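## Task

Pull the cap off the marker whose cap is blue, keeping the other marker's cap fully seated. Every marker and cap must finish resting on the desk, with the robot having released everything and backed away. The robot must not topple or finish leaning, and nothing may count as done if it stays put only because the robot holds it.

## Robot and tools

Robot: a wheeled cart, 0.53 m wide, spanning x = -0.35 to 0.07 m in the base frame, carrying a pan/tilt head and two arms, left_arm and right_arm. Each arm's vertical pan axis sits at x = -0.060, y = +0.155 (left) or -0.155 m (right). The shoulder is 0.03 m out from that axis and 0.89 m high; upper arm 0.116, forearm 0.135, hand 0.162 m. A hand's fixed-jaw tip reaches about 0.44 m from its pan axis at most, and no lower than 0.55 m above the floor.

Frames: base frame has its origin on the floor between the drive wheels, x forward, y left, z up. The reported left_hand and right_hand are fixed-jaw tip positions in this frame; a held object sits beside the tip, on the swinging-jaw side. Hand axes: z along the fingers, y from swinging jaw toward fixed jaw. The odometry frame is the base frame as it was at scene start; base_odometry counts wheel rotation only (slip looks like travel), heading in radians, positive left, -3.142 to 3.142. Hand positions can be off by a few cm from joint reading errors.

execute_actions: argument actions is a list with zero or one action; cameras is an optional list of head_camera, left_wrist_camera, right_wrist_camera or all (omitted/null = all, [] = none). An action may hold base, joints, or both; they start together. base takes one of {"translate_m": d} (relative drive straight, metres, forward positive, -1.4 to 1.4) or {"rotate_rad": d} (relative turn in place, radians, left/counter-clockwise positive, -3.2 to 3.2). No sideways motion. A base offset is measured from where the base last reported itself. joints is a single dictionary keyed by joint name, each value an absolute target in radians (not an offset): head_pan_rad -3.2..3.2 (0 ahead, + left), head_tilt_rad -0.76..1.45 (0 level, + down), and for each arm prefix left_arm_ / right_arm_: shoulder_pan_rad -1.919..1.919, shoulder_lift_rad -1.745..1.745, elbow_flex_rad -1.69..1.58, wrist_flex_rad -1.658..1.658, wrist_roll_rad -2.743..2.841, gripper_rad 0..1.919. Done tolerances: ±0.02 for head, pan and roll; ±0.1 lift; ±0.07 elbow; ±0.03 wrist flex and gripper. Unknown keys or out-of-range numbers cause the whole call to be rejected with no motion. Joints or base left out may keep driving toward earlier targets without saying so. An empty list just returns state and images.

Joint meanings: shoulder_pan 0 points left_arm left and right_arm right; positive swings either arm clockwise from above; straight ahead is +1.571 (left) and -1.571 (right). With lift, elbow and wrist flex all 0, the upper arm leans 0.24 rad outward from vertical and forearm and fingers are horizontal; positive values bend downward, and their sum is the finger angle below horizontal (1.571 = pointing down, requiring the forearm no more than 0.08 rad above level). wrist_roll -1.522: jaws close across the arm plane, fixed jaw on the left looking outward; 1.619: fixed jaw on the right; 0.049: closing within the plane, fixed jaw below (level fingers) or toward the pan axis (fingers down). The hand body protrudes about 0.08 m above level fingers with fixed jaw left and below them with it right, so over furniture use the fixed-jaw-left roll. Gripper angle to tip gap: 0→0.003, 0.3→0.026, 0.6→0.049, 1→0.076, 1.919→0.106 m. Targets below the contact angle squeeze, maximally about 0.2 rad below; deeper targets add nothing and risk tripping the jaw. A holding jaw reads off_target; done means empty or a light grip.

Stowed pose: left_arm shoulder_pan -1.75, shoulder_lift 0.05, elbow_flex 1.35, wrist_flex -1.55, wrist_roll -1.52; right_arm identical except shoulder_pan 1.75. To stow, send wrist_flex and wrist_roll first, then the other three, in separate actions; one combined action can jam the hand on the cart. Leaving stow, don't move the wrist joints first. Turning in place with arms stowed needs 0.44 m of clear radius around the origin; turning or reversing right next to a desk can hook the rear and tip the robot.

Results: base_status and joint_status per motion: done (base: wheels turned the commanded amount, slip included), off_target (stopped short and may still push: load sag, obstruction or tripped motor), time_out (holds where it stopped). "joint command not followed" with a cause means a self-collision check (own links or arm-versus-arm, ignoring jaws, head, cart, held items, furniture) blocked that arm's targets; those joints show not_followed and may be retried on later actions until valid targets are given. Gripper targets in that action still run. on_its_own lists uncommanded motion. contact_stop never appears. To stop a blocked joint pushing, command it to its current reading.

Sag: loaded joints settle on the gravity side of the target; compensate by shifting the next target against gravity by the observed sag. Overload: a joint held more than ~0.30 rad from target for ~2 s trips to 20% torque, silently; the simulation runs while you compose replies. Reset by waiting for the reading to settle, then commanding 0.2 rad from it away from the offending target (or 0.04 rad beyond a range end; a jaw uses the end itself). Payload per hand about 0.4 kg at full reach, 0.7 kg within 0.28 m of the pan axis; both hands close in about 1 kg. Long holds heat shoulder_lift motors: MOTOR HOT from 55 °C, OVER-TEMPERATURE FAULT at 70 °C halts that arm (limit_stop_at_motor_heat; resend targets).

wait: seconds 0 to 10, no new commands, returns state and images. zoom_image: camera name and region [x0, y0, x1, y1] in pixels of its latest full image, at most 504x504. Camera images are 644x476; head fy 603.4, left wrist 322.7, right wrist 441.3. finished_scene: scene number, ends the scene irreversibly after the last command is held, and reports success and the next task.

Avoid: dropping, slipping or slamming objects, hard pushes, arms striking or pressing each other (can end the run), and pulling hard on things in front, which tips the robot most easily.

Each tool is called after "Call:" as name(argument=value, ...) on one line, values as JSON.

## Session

Call:
execute_actions(actions=[])

Scene clock: 0.00 s.
base_odometry: x=+0.000 y=+0.000 heading=+0.000 (m, m, rad; odometry frame)
base_status: not commanded
joint_positions: head_pan_rad=-0.030 head_tilt_rad=-0.032 left_arm_shoulder_pan_rad=-1.781 left_arm_shoulder_lift_rad=-0.005 left_arm_elbow_flex_rad=+1.279 left_arm_wrist_flex_rad=-1.489 left_arm_wrist_roll_rad=-1.522 left_arm_gripper_rad=+1.920 right_arm_shoulder_pan_rad=+1.739 right_arm_shoulder_lift_rad=+0.052 right_arm_elbow_flex_rad=+1.359 right_arm_wrist_flex_rad=-1.548 right_arm_wrist_roll_rad=-1.496 right_arm_gripper_rad=+1.920
joint_status: not commanded
left_hand: x=-0.3118 y=+0.0935 z=+0.9132 quat_wxyz=(-0.082, -0.624, -0.066, +0.775) (m; base frame)
right_hand: x=-0.3077 y=-0.1207 z=+0.8940 quat_wxyz=(-0.073, +0.656, -0.047, -0.750) (m; base frame)
pictures: head_camera, left_wrist_camera, right_wrist_camera
Images, in order (width x height): head_camera 644x476, left_wrist_camera 644x476, right_wrist_camera 644x476.

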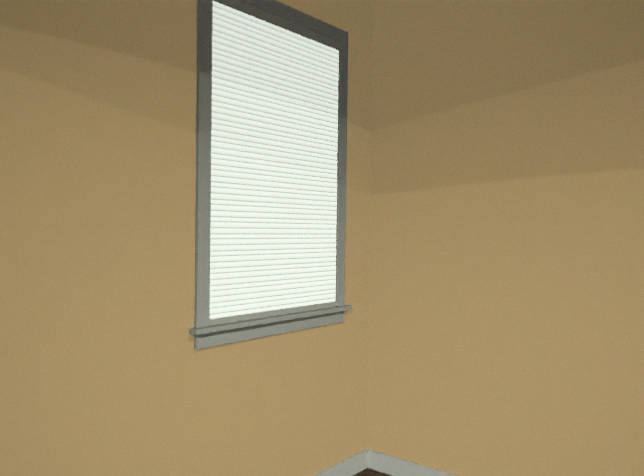

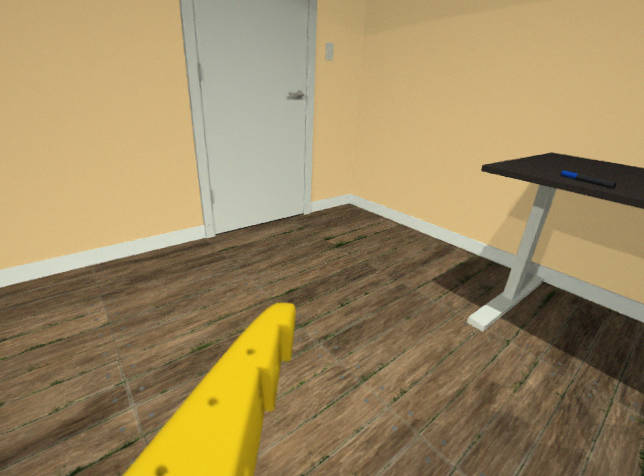

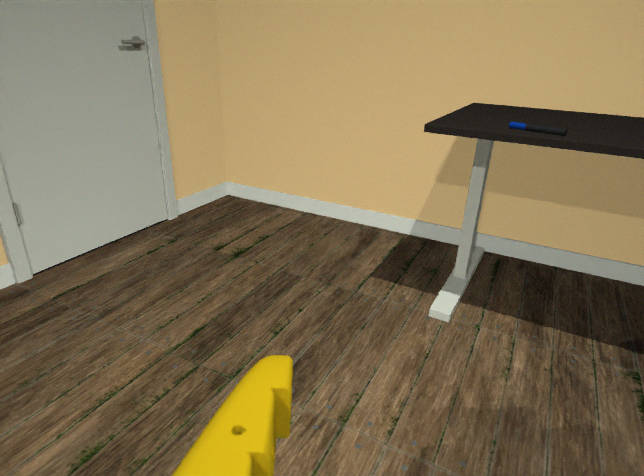

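Call:
execute_actions(actions=[{"base":{"rotate_rad":2.65},"joints":{"head_pan_rad":0,"head_tilt_rad":0.45,"left_arm_shoulder_pan_rad":1.4,"right_arm_shoulder_pan_rad":-1.4,"left_arm_shoulder_lift_rad":0.0,"right_arm_shoulder_lift_rad":0.0,"left_arm_elbow_flex_rad":0.9,"right_arm_elbow_flex_rad":0.9}}], cameras=["head_camera"])

Scene clock: 5.50 s.
base_odometry: x=-0.001 y=+0.000 heading=+2.649 (m, m, rad; odometry frame)
base_status: done
joint_positions: head_pan_rad=-0.010 head_tilt_rad=+0.444 left_arm_shoulder_pan_rad=+1.390 left_arm_shoulder_lift_rad=+0.007 left_arm_elbow_flex_rad=+0.926 left_arm_wrist_flex_rad=-1.489 left_arm_wrist_roll_rad=-1.522 left_arm_gripper_rad=+1.920 right_arm_shoulder_pan_rad=-1.393 right_arm_shoulder_lift_rad=+0.029 right_arm_elbow_flex_rad=+0.931 right_arm_wrist_flex_rad=-1.548 right_arm_wrist_roll_rad=-1.496 right_arm_gripper_rad=+1.920
joint_status: all done
left_hand: x=+0.2142 y=+0.2129 z=+0.9855 quat_wxyz=(+0.870, -0.044, +0.484, +0.079) (m; base frame)
right_hand: x=+0.2142 y=-0.1963 z=+0.9868 quat_wxyz=(+0.877, +0.036, +0.471, -0.089) (m; base frame)
pictures: head_camera
Images, in order (width x height): head_camera 644x476.

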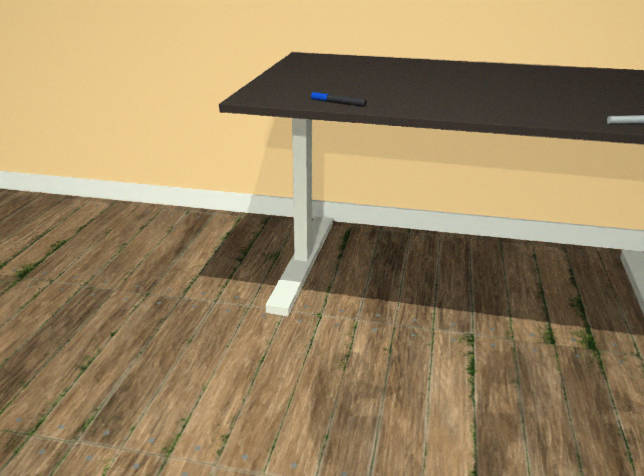

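Call:
execute_actions(actions=[{"base":{"rotate_rad":0.07}}], cameras=[])

Call:
execute_actions(actions=[{"base":{"translate_m":1.05},"joints":{"head_tilt_rad":0.6,"left_arm_elbow_flex_rad":-0.1,"right_arm_elbow_flex_rad":-0.1,"left_arm_wrist_flex_rad":1.3,"right_arm_wrist_flex_rad":1.3,"left_arm_wrist_roll_rad":0.1,"right_arm_wrist_roll_rad":2.7,"left_arm_gripper_rad":0.6,"right_arm_gripper_rad":0.6}}], cameras=["head_camera"])

Scene clock: 7.13 s.
base_odometry: x=+0.000 y=+0.000 heading=+2.722 (m, m, rad; odometry frame)
base_status: done
joint_positions: head_pan_rad=-0.010 head_tilt_rad=+0.444 left_arm_shoulder_pan_rad=+1.392 left_arm_shoulder_lift_rad=+0.007 left_arm_elbow_flex_rad=+0.926 left_arm_wrist_flex_rad=-1.489 left_arm_wrist_roll_rad=-1.522 left_arm_gripper_rad=+1.920 right_arm_shoulder_pan_rad=-1.395 right_arm_shoulder_lift_rad=+0.029 right_arm_elbow_flex_rad=+0.931 right_arm_wrist_flex_rad=-1.548 right_arm_wrist_roll_rad=-1.496 right_arm_gripper_rad=+1.920
joint_status: not commanded
left_hand: x=+0.2143 y=+0.2125 z=+0.9855 quat_wxyz=(+0.870, -0.043, +0.484, +0.078) (m; base frame)
right_hand: x=+0.2142 y=-0.1959 z=+0.9868 quat_wxyz=(+0.877, +0.035, +0.471, -0.089) (m; base frame)
pictures: none
No camera images: the call's "cameras" was empty. Leave "cameras" out to get every camera's image.

Scene clock: 13.23 s.
base_odometry: x=-0.960 y=+0.427 heading=+2.719 (m, m, rad; odometry frame)
base_status: done
joint_positions: head_pan_rad=-0.010 head_tilt_rad=+0.594 left_arm_shoulder_pan_rad=+1.392 left_arm_shoulder_lift_rad=+0.016 left_arm_elbow_flex_rad=-0.069 left_arm_wrist_flex_rad=+1.292 left_arm_wrist_roll_rad=+0.091 left_arm_gripper_rad=+0.611 right_arm_shoulder_pan_rad=-1.395 right_arm_shoulder_lift_rad=+0.029 right_arm_elbow_flex_rad=-0.060 right_arm_wrist_flex_rad=+1.292 right_arm_wrist_roll_rad=+2.691 right_arm_gripper_rad=+0.608
joint_status: all done
left_hand: x=+0.1757 y=+0.1969 z=+0.8641 quat_wxyz=(+0.124, -0.770, +0.616, -0.108) (m; base frame)
right_hand: x=+0.1875 y=-0.2028 z=+0.8643 quat_wxyz=(-0.090, -0.891, -0.428, -0.125) (m; base frame)
pictures: head_camera
Images, in order (width x height): head_camera 644x476.

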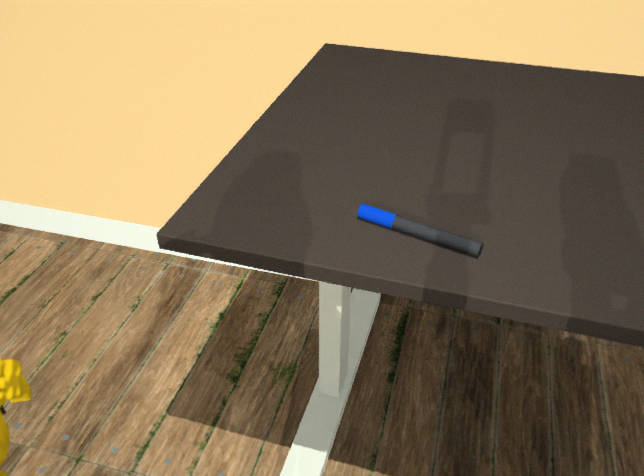

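Call:
execute_actions(actions=[{"base":{"rotate_rad":-0.17}}], cameras=[])

Call:
execute_actions(actions=[{"base":{"translate_m":0.33},"joints":{"head_tilt_rad":1.1,"left_arm_shoulder_pan_rad":1.8,"left_arm_shoulder_lift_rad":0.5,"left_arm_elbow_flex_rad":-0.63,"left_arm_wrist_flex_rad":1.42,"left_arm_wrist_roll_rad":-0.03,"right_arm_shoulder_lift_rad":0.4,"right_arm_elbow_flex_rad":-0.55,"right_arm_wrist_flex_rad":1.5,"right_arm_shoulder_pan_rad":-1.6}}])

Scene clock: 15.43 s.
base_odometry: x=-0.960 y=+0.427 heading=+2.550 (m, m, rad; odometry frame)
base_status: done
joint_positions: head_pan_rad=-0.010 head_tilt_rad=+0.594 left_arm_shoulder_pan_rad=+1.392 left_arm_shoulder_lift_rad=+0.016 left_arm_elbow_flex_rad=-0.069 left_arm_wrist_flex_rad=+1.292 left_arm_wrist_roll_rad=+0.091 left_arm_gripper_rad=+0.611 right_arm_shoulder_pan_rad=-1.395 right_arm_shoulder_lift_rad=+0.029 right_arm_elbow_flex_rad=-0.060 right_arm_wrist_flex_rad=+1.293 right_arm_wrist_roll_rad=+2.691 right_arm_gripper_rad=+0.608
joint_status: not commanded
left_hand: x=+0.1757 y=+0.1969 z=+0.8641 quat_wxyz=(+0.124, -0.770, +0.616, -0.108) (m; base frame)
right_hand: x=+0.1873 y=-0.2028 z=+0.8642 quat_wxyz=(-0.090, -0.891, -0.428, -0.125) (m; base frame)
pictures: none
No camera images: the call's "cameras" was empty. Leave "cameras" out to get every camera's image.

Scene clock: 17.93 s.
base_odometry: x=-1.234 y=+0.612 heading=+2.549 (m, m, rad; odometry frame)
base_status: done
joint_positions: head_pan_rad=-0.010 head_tilt_rad=+1.095 left_arm_shoulder_pan_rad=+1.792 left_arm_shoulder_lift_rad=+0.521 left_arm_elbow_flex_rad=-0.598 left_arm_wrist_flex_rad=+1.410 left_arm_wrist_roll_rad=-0.022 left_arm_gripper_rad=+0.611 right_arm_shoulder_pan_rad=-1.593 right_arm_shoulder_lift_rad=+0.418 right_arm_elbow_flex_rad=-0.513 right_arm_wrist_flex_rad=+1.490 right_arm_wrist_roll_rad=+2.691 right_arm_gripper_rad=+0.608
joint_status: all done
left_hand: x=+0.2083 y=+0.0948 z=+0.8355 quat_wxyz=(+0.077, -0.592, +0.797, -0.090) (m; base frame)
right_hand: x=+0.2106 y=-0.1528 z=+0.8467 quat_wxyz=(-0.044, -0.851, -0.518, -0.076) (m; base frame)
pictures: head_camera, left_wrist_camera, right_wrist_camera
Images, in order (width x height): head_camera 644x476, left_wrist_camera 644x476, right_wrist_camera 644x476.

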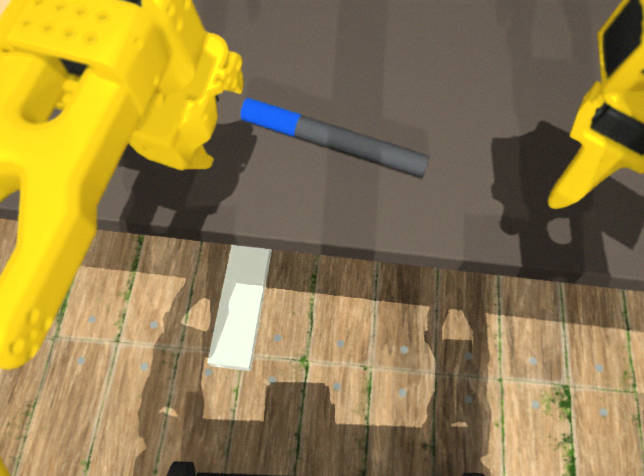

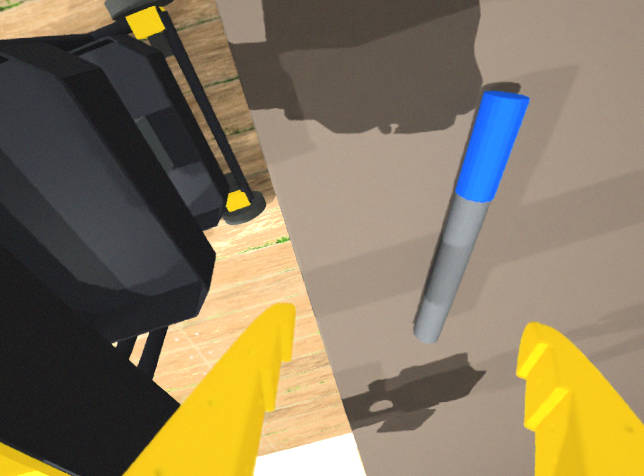

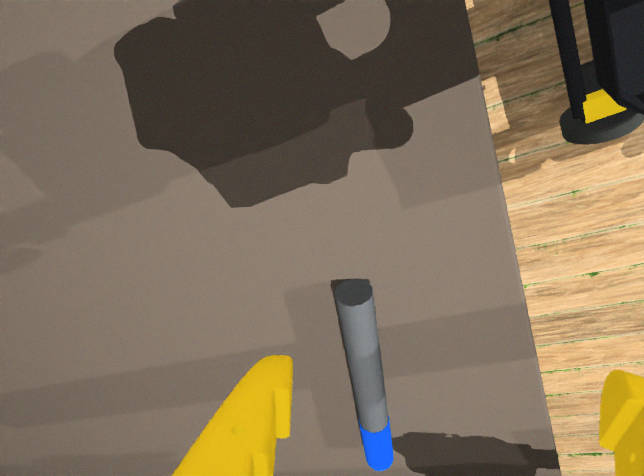

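Call:
execute_actions(actions=[{"base":{"translate_m":0.045},"joints":{"left_arm_shoulder_pan_rad":1.88,"left_arm_shoulder_lift_rad":0.64,"left_arm_wrist_flex_rad":1.27,"left_arm_wrist_roll_rad":0.0}}], cameras=["head_camera","left_wrist_camera"])

Scene clock: 20.43 s.
base_odometry: x=-1.271 y=+0.637 heading=+2.548 (m, m, rad; odometry frame)
base_status: done
joint_positions: head_pan_rad=-0.010 head_tilt_rad=+1.095 left_arm_shoulder_pan_rad=+1.870 left_arm_shoulder_lift_rad=+0.662 left_arm_elbow_flex_rad=-0.600 left_arm_wrist_flex_rad=+1.283 left_arm_wrist_roll_rad=-0.008 left_arm_gripper_rad=+0.611 right_arm_shoulder_pan_rad=-1.593 right_arm_shoulder_lift_rad=+0.419 right_arm_elbow_flex_rad=-0.513 right_arm_wrist_flex_rad=+1.491 right_arm_wrist_roll_rad=+2.691 right_arm_gripper_rad=+0.608
joint_status: all done
left_hand: x=+0.2122 y=+0.0710 z=+0.8042 quat_wxyz=(+0.069, -0.567, +0.816, -0.089) (m; base frame)
right_hand: x=+0.2103 y=-0.1528 z=+0.8463 quat_wxyz=(-0.043, -0.851, -0.518, -0.075) (m; base frame)
pictures: head_camera, left_wrist_camera
Images, in order (width x height): head_camera 644x476, left_wrist_camera 644x476.

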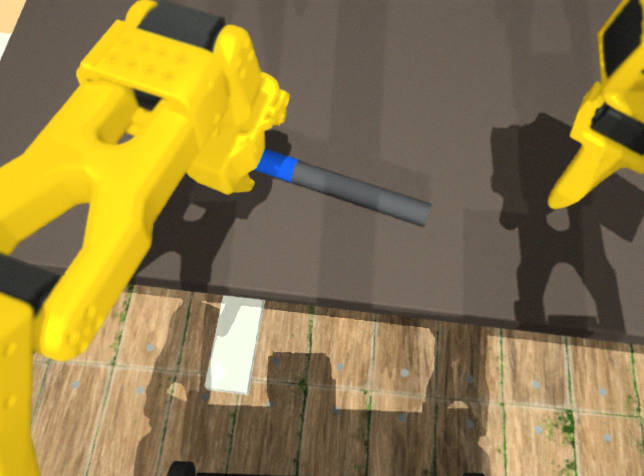

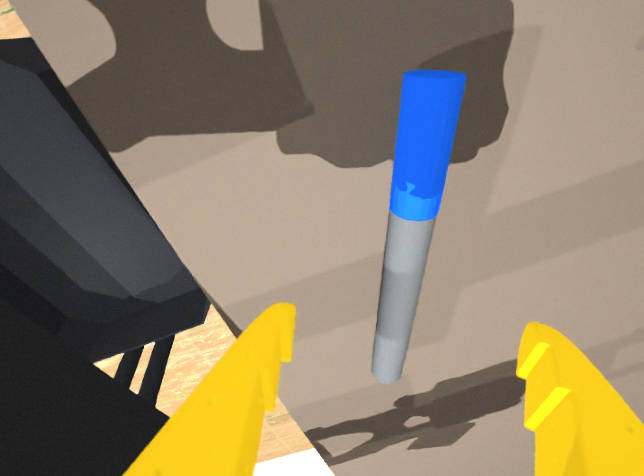

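Call:
execute_actions(actions=[{"base":{"translate_m":0.022},"joints":{"left_arm_shoulder_pan_rad":1.845,"left_arm_shoulder_lift_rad":0.77,"left_arm_wrist_flex_rad":1.15,"left_arm_wrist_roll_rad":-0.04}}], cameras=["head_camera","left_wrist_camera"])

Scene clock: 21.90 s.
base_odometry: x=-1.290 y=+0.650 heading=+2.548 (m, m, rad; odometry frame)
base_status: done
joint_positions: head_pan_rad=-0.010 head_tilt_rad=+1.095 left_arm_shoulder_pan_rad=+1.853 left_arm_shoulder_lift_rad=+0.795 left_arm_elbow_flex_rad=-0.600 left_arm_wrist_flex_rad=+1.162 left_arm_wrist_roll_rad=-0.031 left_arm_gripper_rad=+0.611 right_arm_shoulder_pan_rad=-1.593 right_arm_shoulder_lift_rad=+0.419 right_arm_elbow_flex_rad=-0.514 right_arm_wrist_flex_rad=+1.491 right_arm_wrist_roll_rad=+2.691 right_arm_gripper_rad=+0.608
joint_status: all done
left_hand: x=+0.2185 y=+0.0743 z=+0.7731 quat_wxyz=(+0.067, -0.565, +0.818, -0.082) (m; base frame)
right_hand: x=+0.2105 y=-0.1528 z=+0.8466 quat_wxyz=(-0.044, -0.851, -0.518, -0.076) (m; base frame)
pictures: head_camera, left_wrist_camera
Images, in order (width x height): head_camera 644x476, left_wrist_camera 644x476.

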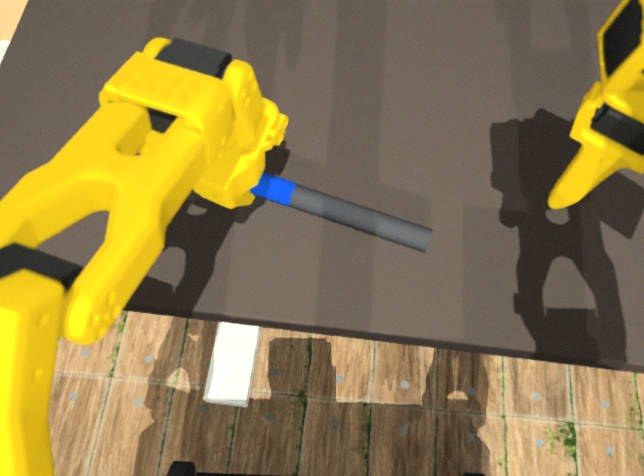

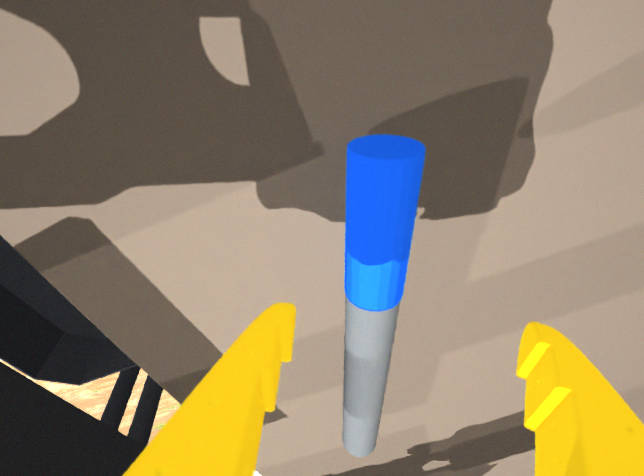

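Call:
execute_actions(actions=[{"joints":{"left_arm_shoulder_lift_rad":0.88,"left_arm_wrist_flex_rad":1.02}}], cameras=["left_wrist_camera"])

Scene clock: 22.93 s.
base_odometry: x=-1.290 y=+0.650 heading=+2.548 (m, m, rad; odometry frame)
base_status: not commanded
joint_positions: head_pan_rad=-0.010 head_tilt_rad=+1.095 left_arm_shoulder_pan_rad=+1.853 left_arm_shoulder_lift_rad=+0.904 left_arm_elbow_flex_rad=-0.601 left_arm_wrist_flex_rad=+1.033 left_arm_wrist_roll_rad=-0.031 left_arm_gripper_rad=+0.611 right_arm_shoulder_pan_rad=-1.593 right_arm_shoulder_lift_rad=+0.419 right_arm_elbow_flex_rad=-0.514 right_arm_wrist_flex_rad=+1.491 right_arm_wrist_roll_rad=+2.691 right_arm_gripper_rad=+0.608
joint_status: all done
left_hand: x=+0.2245 y=+0.0726 z=+0.7483 quat_wxyz=(+0.074, -0.564, +0.817, -0.091) (m; base frame)
right_hand: x=+0.2105 y=-0.1528 z=+0.8466 quat_wxyz=(-0.044, -0.851, -0.518, -0.076) (m; base frame)
pictures: left_wrist_camera
Images, in order (width x height): left_wrist_camera 644x476.

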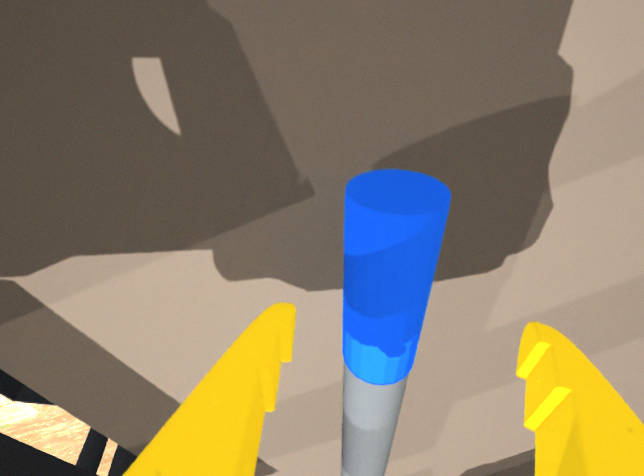

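Call:
execute_actions(actions=[{"base":{"translate_m":0.008},"joints":{"left_arm_shoulder_lift_rad":0.905,"left_arm_wrist_flex_rad":0.995}}], cameras=["left_wrist_camera"])

Call:
execute_actions(actions=[{"joints":{"left_arm_gripper_rad":0.02,"right_arm_shoulder_lift_rad":0.55,"right_arm_wrist_flex_rad":1.40,"right_arm_shoulder_pan_rad":-1.85}}], cameras=["left_wrist_camera"])

Scene clock: 24.30 s.
base_odometry: x=-1.297 y=+0.655 heading=+2.548 (m, m, rad; odometry frame)
base_status: done
joint_positions: head_pan_rad=-0.010 head_tilt_rad=+1.095 left_arm_shoulder_pan_rad=+1.853 left_arm_shoulder_lift_rad=+0.929 left_arm_elbow_flex_rad=-0.601 left_arm_wrist_flex_rad=+1.007 left_arm_wrist_roll_rad=-0.031 left_arm_gripper_rad=+0.611 right_arm_shoulder_pan_rad=-1.593 right_arm_shoulder_lift_rad=+0.419 right_arm_elbow_flex_rad=-0.514 right_arm_wrist_flex_rad=+1.491 right_arm_wrist_roll_rad=+2.691 right_arm_gripper_rad=+0.608
joint_status: all done
left_hand: x=+0.2249 y=+0.0725 z=+0.7426 quat_wxyz=(+0.074, -0.564, +0.817, -0.091) (m; base frame)
right_hand: x=+0.2105 y=-0.1528 z=+0.8466 quat_wxyz=(-0.044, -0.851, -0.518, -0.076) (m; base frame)
pictures: left_wrist_camera
Images, in order (width x height): left_wrist_camera 644x476.

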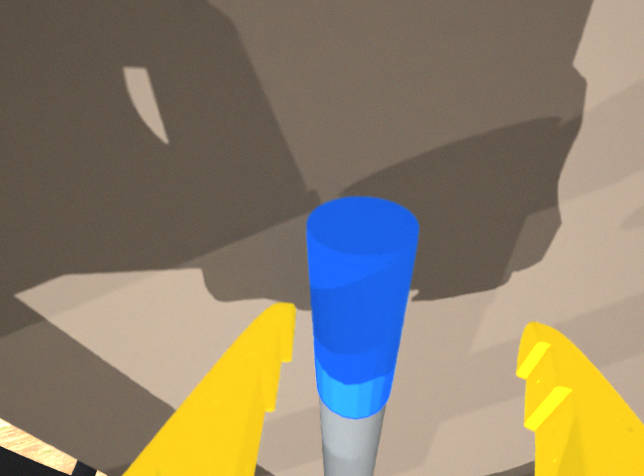

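Scene clock: 25.20 s.
base_odometry: x=-1.297 y=+0.655 heading=+2.548 (m, m, rad; odometry frame)
base_status: not commanded
joint_positions: head_pan_rad=-0.010 head_tilt_rad=+1.095 left_arm_shoulder_pan_rad=+1.853 left_arm_shoulder_lift_rad=+0.929 left_arm_elbow_flex_rad=-0.601 left_arm_wrist_flex_rad=+1.007 left_arm_wrist_roll_rad=-0.031 left_arm_gripper_rad=+0.213 right_arm_shoulder_pan_rad=-1.843 right_arm_shoulder_lift_rad=+0.569 right_arm_elbow_flex_rad=-0.514 right_arm_wrist_flex_rad=+1.410 right_arm_wrist_roll_rad=+2.691 right_arm_gripper_rad=+0.608
joint_status: left_arm_gripper_rad off_target (ended at +0.213, target +0.020); the others done
left_hand: x=+0.2249 y=+0.0725 z=+0.7426 quat_wxyz=(+0.074, -0.564, +0.817, -0.091) (m; base frame)
right_hand: x=+0.2046 y=-0.0851 z=+0.8126 quat_wxyz=(-0.021, -0.782, -0.622, -0.049) (m; base frame)
pictures: left_wrist_camera
Images, in order (width x height): left_wrist_camera 644x476.

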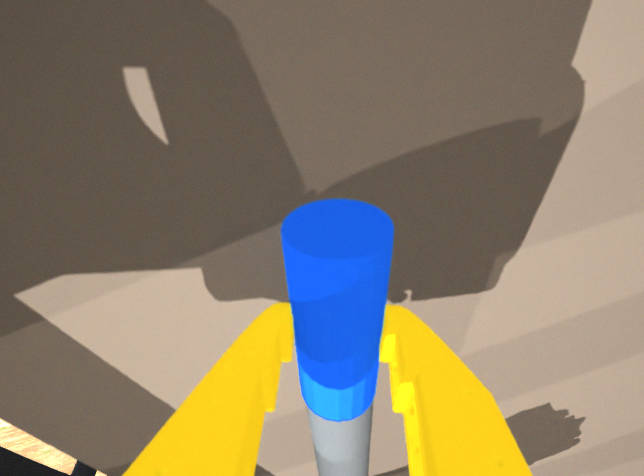

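Call:
execute_actions(actions=[{"joints":{"left_arm_shoulder_lift_rad":0.855,"left_arm_shoulder_pan_rad":1.89,"left_arm_wrist_roll_rad":0.2,"right_arm_shoulder_lift_rad":0.72,"right_arm_elbow_flex_rad":-0.59,"right_arm_wrist_flex_rad":1.22,"right_arm_shoulder_pan_rad":-1.919}}], cameras=["head_camera","right_wrist_camera"])

Scene clock: 26.57 s.
base_odometry: x=-1.297 y=+0.655 heading=+2.548 (m, m, rad; odometry frame)
base_status: not commanded
joint_positions: head_pan_rad=-0.010 head_tilt_rad=+1.095 left_arm_shoulder_pan_rad=+1.881 left_arm_shoulder_lift_rad=+0.920 left_arm_elbow_flex_rad=-0.601 left_arm_wrist_flex_rad=+1.007 left_arm_wrist_roll_rad=+0.193 left_arm_gripper_rad=+0.213 right_arm_shoulder_pan_rad=-1.913 right_arm_shoulder_lift_rad=+0.741 right_arm_elbow_flex_rad=-0.553 right_arm_wrist_flex_rad=+1.232 right_arm_wrist_roll_rad=+2.691 right_arm_gripper_rad=+0.608
joint_status: all done
left_hand: x=+0.2234 y=+0.0625 z=+0.7451 quat_wxyz=(+0.065, -0.641, +0.758, -0.104) (m; base frame)
right_hand: x=+0.2159 y=-0.0606 z=+0.7803 quat_wxyz=(-0.027, -0.758, -0.648, -0.070) (m; base frame)
pictures: head_camera, right_wrist_camera
Images, in order (width x height): head_camera 644x476, right_wrist_camera 644x476.

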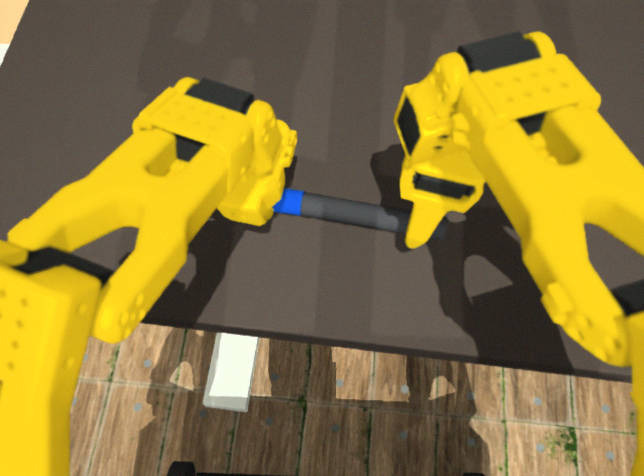

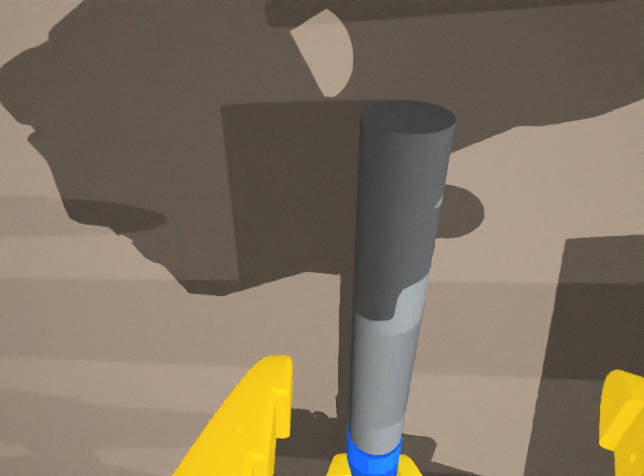

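Call:
execute_actions(actions=[{"joints":{"right_arm_shoulder_lift_rad":0.81,"right_arm_elbow_flex_rad":-0.425,"right_arm_wrist_flex_rad":1.0}}], cameras=["right_wrist_camera"])

Scene clock: 27.87 s.
base_odometry: x=-1.297 y=+0.655 heading=+2.548 (m, m, rad; odometry frame)
base_status: not commanded
joint_positions: head_pan_rad=-0.010 head_tilt_rad=+1.095 left_arm_shoulder_pan_rad=+1.881 left_arm_shoulder_lift_rad=+0.920 left_arm_elbow_flex_rad=-0.601 left_arm_wrist_flex_rad=+1.007 left_arm_wrist_roll_rad=+0.193 left_arm_gripper_rad=+0.213 right_arm_shoulder_pan_rad=-1.913 right_arm_shoulder_lift_rad=+0.833 right_arm_elbow_flex_rad=-0.425 right_arm_wrist_flex_rad=+1.011 right_arm_wrist_roll_rad=+2.691 right_arm_gripper_rad=+0.608
joint_status: all done
left_hand: x=+0.2234 y=+0.0625 z=+0.7451 quat_wxyz=(+0.065, -0.641, +0.758, -0.104) (m; base frame)
right_hand: x=+0.2141 y=-0.0612 z=+0.7426 quat_wxyz=(-0.027, -0.758, -0.648, -0.071) (m; base frame)
pictures: right_wrist_camera
Images, in order (width x height): right_wrist_camera 644x476.

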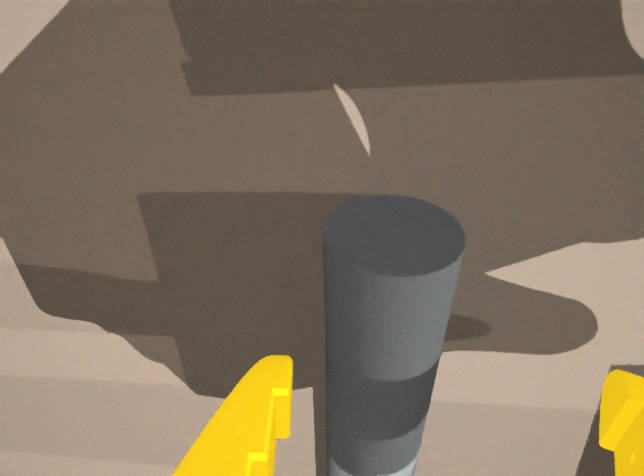

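Call:
execute_actions(actions=[{"joints":{"right_arm_elbow_flex_rad":-0.38,"right_arm_wrist_flex_rad":0.975,"right_arm_gripper_rad":0.4}}], cameras=["right_wrist_camera"])

Call:
execute_actions(actions=[{"joints":{"right_arm_gripper_rad":0.0}}], cameras=["right_wrist_camera"])

Scene clock: 28.90 s.
base_odometry: x=-1.297 y=+0.655 heading=+2.548 (m, m, rad; odometry frame)
base_status: not commanded
joint_positions: head_pan_rad=-0.010 head_tilt_rad=+1.095 left_arm_shoulder_pan_rad=+1.881 left_arm_shoulder_lift_rad=+0.920 left_arm_elbow_flex_rad=-0.601 left_arm_wrist_flex_rad=+1.007 left_arm_wrist_roll_rad=+0.193 left_arm_gripper_rad=+0.213 right_arm_shoulder_pan_rad=-1.913 right_arm_shoulder_lift_rad=+0.833 right_arm_elbow_flex_rad=-0.379 right_arm_wrist_flex_rad=+0.986 right_arm_wrist_roll_rad=+2.691 right_arm_gripper_rad=+0.409
joint_status: all done
left_hand: x=+0.2234 y=+0.0625 z=+0.7451 quat_wxyz=(+0.065, -0.641, +0.758, -0.104) (m; base frame)
right_hand: x=+0.2087 y=-0.0632 z=+0.7362 quat_wxyz=(-0.023, -0.759, -0.648, -0.061) (m; base frame)
pictures: right_wrist_camera
Images, in order (width x height): right_wrist_camera 644x476.

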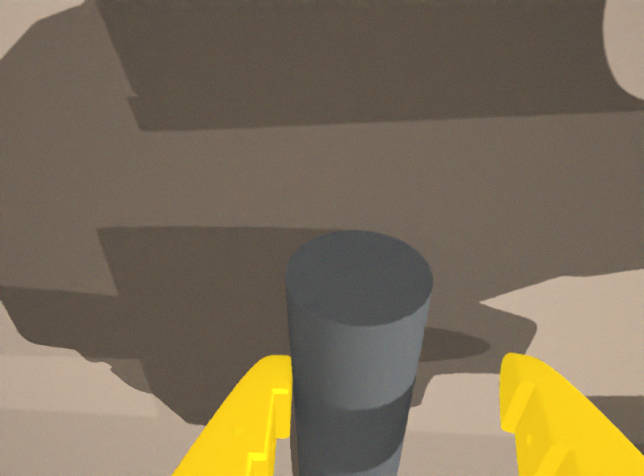

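Scene clock: 29.63 s.
base_odometry: x=-1.297 y=+0.655 heading=+2.548 (m, m, rad; odometry frame)
base_status: not commanded
joint_positions: head_pan_rad=-0.010 head_tilt_rad=+1.095 left_arm_shoulder_pan_rad=+1.881 left_arm_shoulder_lift_rad=+0.920 left_arm_elbow_flex_rad=-0.601 left_arm_wrist_flex_rad=+1.007 left_arm_wrist_roll_rad=+0.193 left_arm_gripper_rad=+0.213 right_arm_shoulder_pan_rad=-1.913 right_arm_shoulder_lift_rad=+0.833 right_arm_elbow_flex_rad=-0.379 right_arm_wrist_flex_rad=+0.986 right_arm_wrist_roll_rad=+2.691 right_arm_gripper_rad=+0.203
joint_status: right_arm_gripper_rad off_target (ended at +0.203, target +0.000)
left_hand: x=+0.2234 y=+0.0625 z=+0.7451 quat_wxyz=(+0.065, -0.641, +0.758, -0.104) (m; base frame)
right_hand: x=+0.2087 y=-0.0632 z=+0.7362 quat_wxyz=(-0.023, -0.759, -0.648, -0.061) (m; base frame)
pictures: right_wrist_camera
Images, in order (width x height): right_wrist_camera 644x476.

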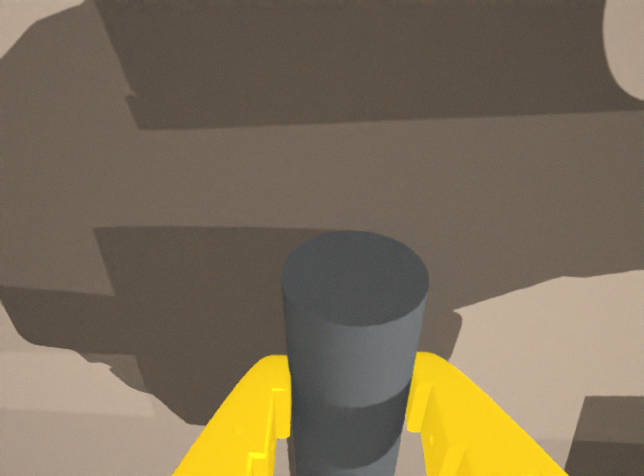

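Call:
execute_actions(actions=[{"joints":{"left_arm_shoulder_pan_rad":1.66,"left_arm_wrist_roll_rad":0.0,"right_arm_shoulder_pan_rad":-1.88}}], cameras=["head_camera"])

Scene clock: 30.87 s.
base_odometry: x=-1.297 y=+0.655 heading=+2.548 (m, m, rad; odometry frame)
base_status: not commanded
joint_positions: head_pan_rad=-0.010 head_tilt_rad=+1.095 left_arm_shoulder_pan_rad=+1.668 left_arm_shoulder_lift_rad=+0.917 left_arm_elbow_flex_rad=-0.603 left_arm_wrist_flex_rad=+1.004 left_arm_wrist_roll_rad=+0.009 left_arm_gripper_rad=+0.213 right_arm_shoulder_pan_rad=-1.887 right_arm_shoulder_lift_rad=+0.833 right_arm_elbow_flex_rad=-0.379 right_arm_wrist_flex_rad=+0.982 right_arm_wrist_roll_rad=+2.693 right_arm_gripper_rad=+0.203
joint_status: all done
left_hand: x=+0.2378 y=+0.1259 z=+0.7462 quat_wxyz=(+0.087, -0.652, +0.748, -0.092) (m; base frame)
right_hand: x=+0.2117 y=-0.0700 z=+0.7364 quat_wxyz=(-0.025, -0.766, -0.639, -0.063) (m; base frame)
pictures: head_camera
Images, in order (width x height): head_camera 644x476.

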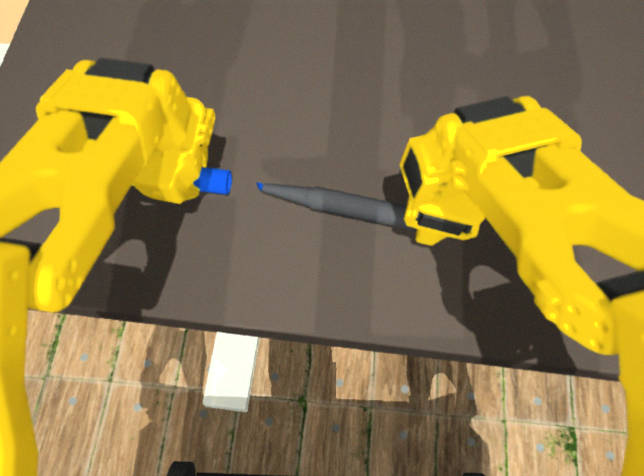

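Call:
execute_actions(actions=[{"joints":{"left_arm_shoulder_lift_rad":0.905,"right_arm_shoulder_lift_rad":0.83,"right_arm_wrist_flex_rad":0.95}}], cameras=[])

Call:
execute_actions(actions=[{"joints":{"left_arm_gripper_rad":0.4,"right_arm_gripper_rad":0.4}}], cameras=["left_wrist_camera","right_wrist_camera"])

Call:
execute_actions(actions=[{"joints":{"left_arm_gripper_rad":0.6,"right_arm_gripper_rad":0.6,"left_arm_shoulder_lift_rad":0.62,"left_arm_wrist_flex_rad":1.25,"right_arm_shoulder_lift_rad":0.54,"right_arm_wrist_flex_rad":1.12}}], cameras=["head_camera"])

Call:
execute_actions(actions=[{"base":{"translate_m":-0.3},"joints":{"head_tilt_rad":0.8,"left_arm_shoulder_lift_rad":0.2,"right_arm_shoulder_lift_rad":0.1,"left_arm_shoulder_pan_rad":1.3,"right_arm_shoulder_pan_rad":-1.3}}], cameras=["head_camera"])

Scene clock: 32.43 s.
base_odometry: x=-1.297 y=+0.655 heading=+2.548 (m, m, rad; odometry frame)
base_status: not commanded
joint_positions: head_pan_rad=-0.010 head_tilt_rad=+1.095 left_arm_shoulder_pan_rad=+1.668 left_arm_shoulder_lift_rad=+0.929 left_arm_elbow_flex_rad=-0.603 left_arm_wrist_flex_rad=+1.004 left_arm_wrist_roll_rad=+0.009 left_arm_gripper_rad=+0.213 right_arm_shoulder_pan_rad=-1.887 right_arm_shoulder_lift_rad=+0.839 right_arm_elbow_flex_rad=-0.379 right_arm_wrist_flex_rad=+0.965 right_arm_wrist_roll_rad=+2.693 right_arm_gripper_rad=+0.203
joint_status: all done
left_hand: x=+0.2360 y=+0.1261 z=+0.7429 quat_wxyz=(+0.083, -0.652, +0.748, -0.087) (m; base frame)
right_hand: x=+0.2133 y=-0.0694 z=+0.7353 quat_wxyz=(-0.027, -0.766, -0.639, -0.068) (m; base frame)
pictures: none
No camera images: the call's "cameras" was empty. Leave "cameras" out to get every camera's image.

Scene clock: 33.17 s.
base_odometry: x=-1.297 y=+0.655 heading=+2.548 (m, m, rad; odometry frame)
base_status: not commanded
joint_positions: head_pan_rad=-0.010 head_tilt_rad=+1.095 left_arm_shoulder_pan_rad=+1.668 left_arm_shoulder_lift_rad=+0.929 left_arm_elbow_flex_rad=-0.603 left_arm_wrist_flex_rad=+1.004 left_arm_wrist_roll_rad=+0.009 left_arm_gripper_rad=+0.388 right_arm_shoulder_pan_rad=-1.884 right_arm_shoulder_lift_rad=+0.847 right_arm_elbow_flex_rad=-0.379 right_arm_wrist_flex_rad=+0.959 right_arm_wrist_roll_rad=+2.693 right_arm_gripper_rad=+0.389
joint_status: all done
left_hand: x=+0.2360 y=+0.1261 z=+0.7429 quat_wxyz=(+0.083, -0.652, +0.748, -0.087) (m; base frame)
right_hand: x=+0.2133 y=-0.0704 z=+0.7335 quat_wxyz=(-0.027, -0.767, -0.638, -0.067) (m; base frame)
pictures: left_wrist_camera, right_wrist_camera
Images, in order (width x height): left_wrist_camera 644x476, right_wrist_camera 644x476.

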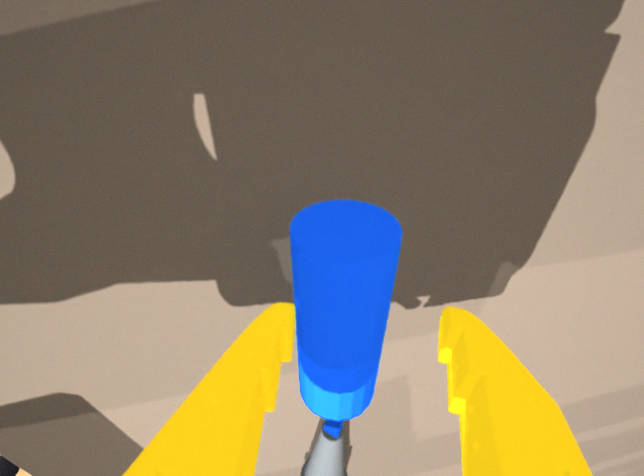

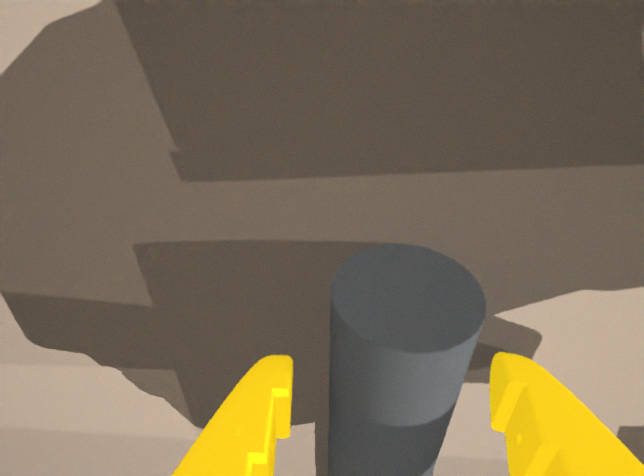

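Scene clock: 34.10 s.
base_odometry: x=-1.297 y=+0.655 heading=+2.548 (m, m, rad; odometry frame)
base_status: not commanded
joint_positions: head_pan_rad=-0.010 head_tilt_rad=+1.095 left_arm_shoulder_pan_rad=+1.668 left_arm_shoulder_lift_rad=+0.679 left_arm_elbow_flex_rad=-0.603 left_arm_wrist_flex_rad=+1.242 left_arm_wrist_roll_rad=+0.007 left_arm_gripper_rad=+0.589 right_arm_shoulder_pan_rad=-1.884 right_arm_shoulder_lift_rad=+0.591 right_arm_elbow_flex_rad=-0.378 right_arm_wrist_flex_rad=+1.111 right_arm_wrist_roll_rad=+2.693 right_arm_gripper_rad=+0.592
joint_status: all done
left_hand: x=+0.2290 y=+0.1268 z=+0.8016 quat_wxyz=(+0.087, -0.651, +0.748, -0.092) (m; base frame)
right_hand: x=+0.2222 y=-0.0675 z=+0.7945 quat_wxyz=(-0.046, -0.763, -0.634, -0.114) (m; base frame)
pictures: head_camera
Images, in order (width x height): head_camera 644x476.

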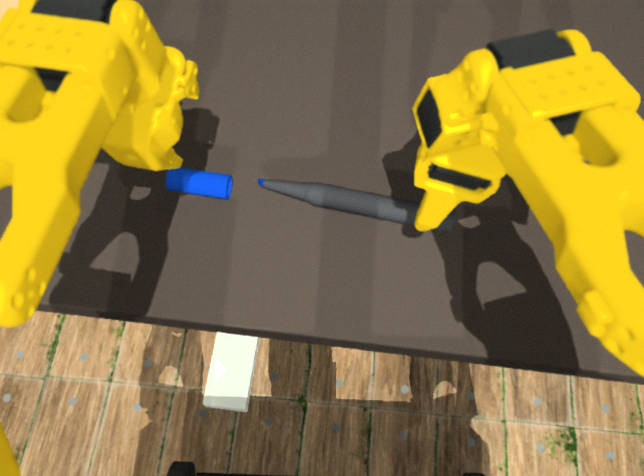

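Scene clock: 36.43 s.
base_odometry: x=-1.048 y=+0.487 heading=+2.548 (m, m, rad; odometry frame)
base_status: done
joint_positions: head_pan_rad=-0.010 head_tilt_rad=+0.815 left_arm_shoulder_pan_rad=+1.309 left_arm_shoulder_lift_rad=+0.249 left_arm_elbow_flex_rad=-0.603 left_arm_wrist_flex_rad=+1.245 left_arm_wrist_roll_rad=+0.007 left_arm_gripper_rad=+0.589 right_arm_shoulder_pan_rad=-1.307 right_arm_shoulder_lift_rad=+0.143 right_arm_elbow_flex_rad=-0.378 right_arm_wrist_flex_rad=+1.114 right_arm_wrist_roll_rad=+2.693 right_arm_gripper_rad=+0.592
joint_status: all done
left_hand: x=+0.2344 y=+0.2339 z=+0.9179 quat_wxyz=(+0.269, -0.736, +0.589, -0.197) (m; base frame)
right_hand: x=+0.2403 y=-0.2398 z=+0.9187 quat_wxyz=(-0.210, -0.865, -0.371, -0.266) (m; base frame)
pictures: head_camera
Images, in order (width x height): head_camera 644x476.

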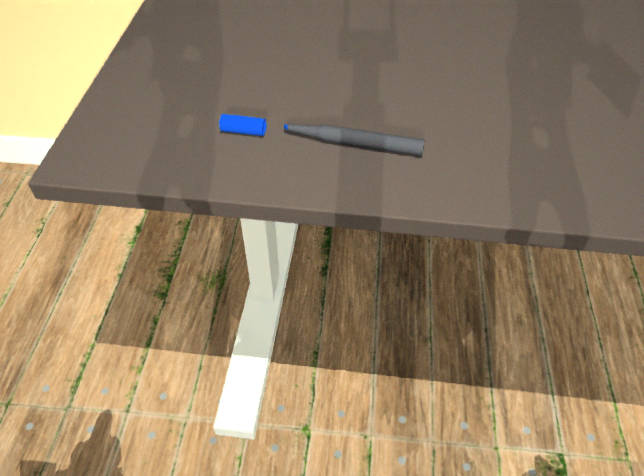

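Call:
finished_scene(scene=2)

The scene is finished: the task was done.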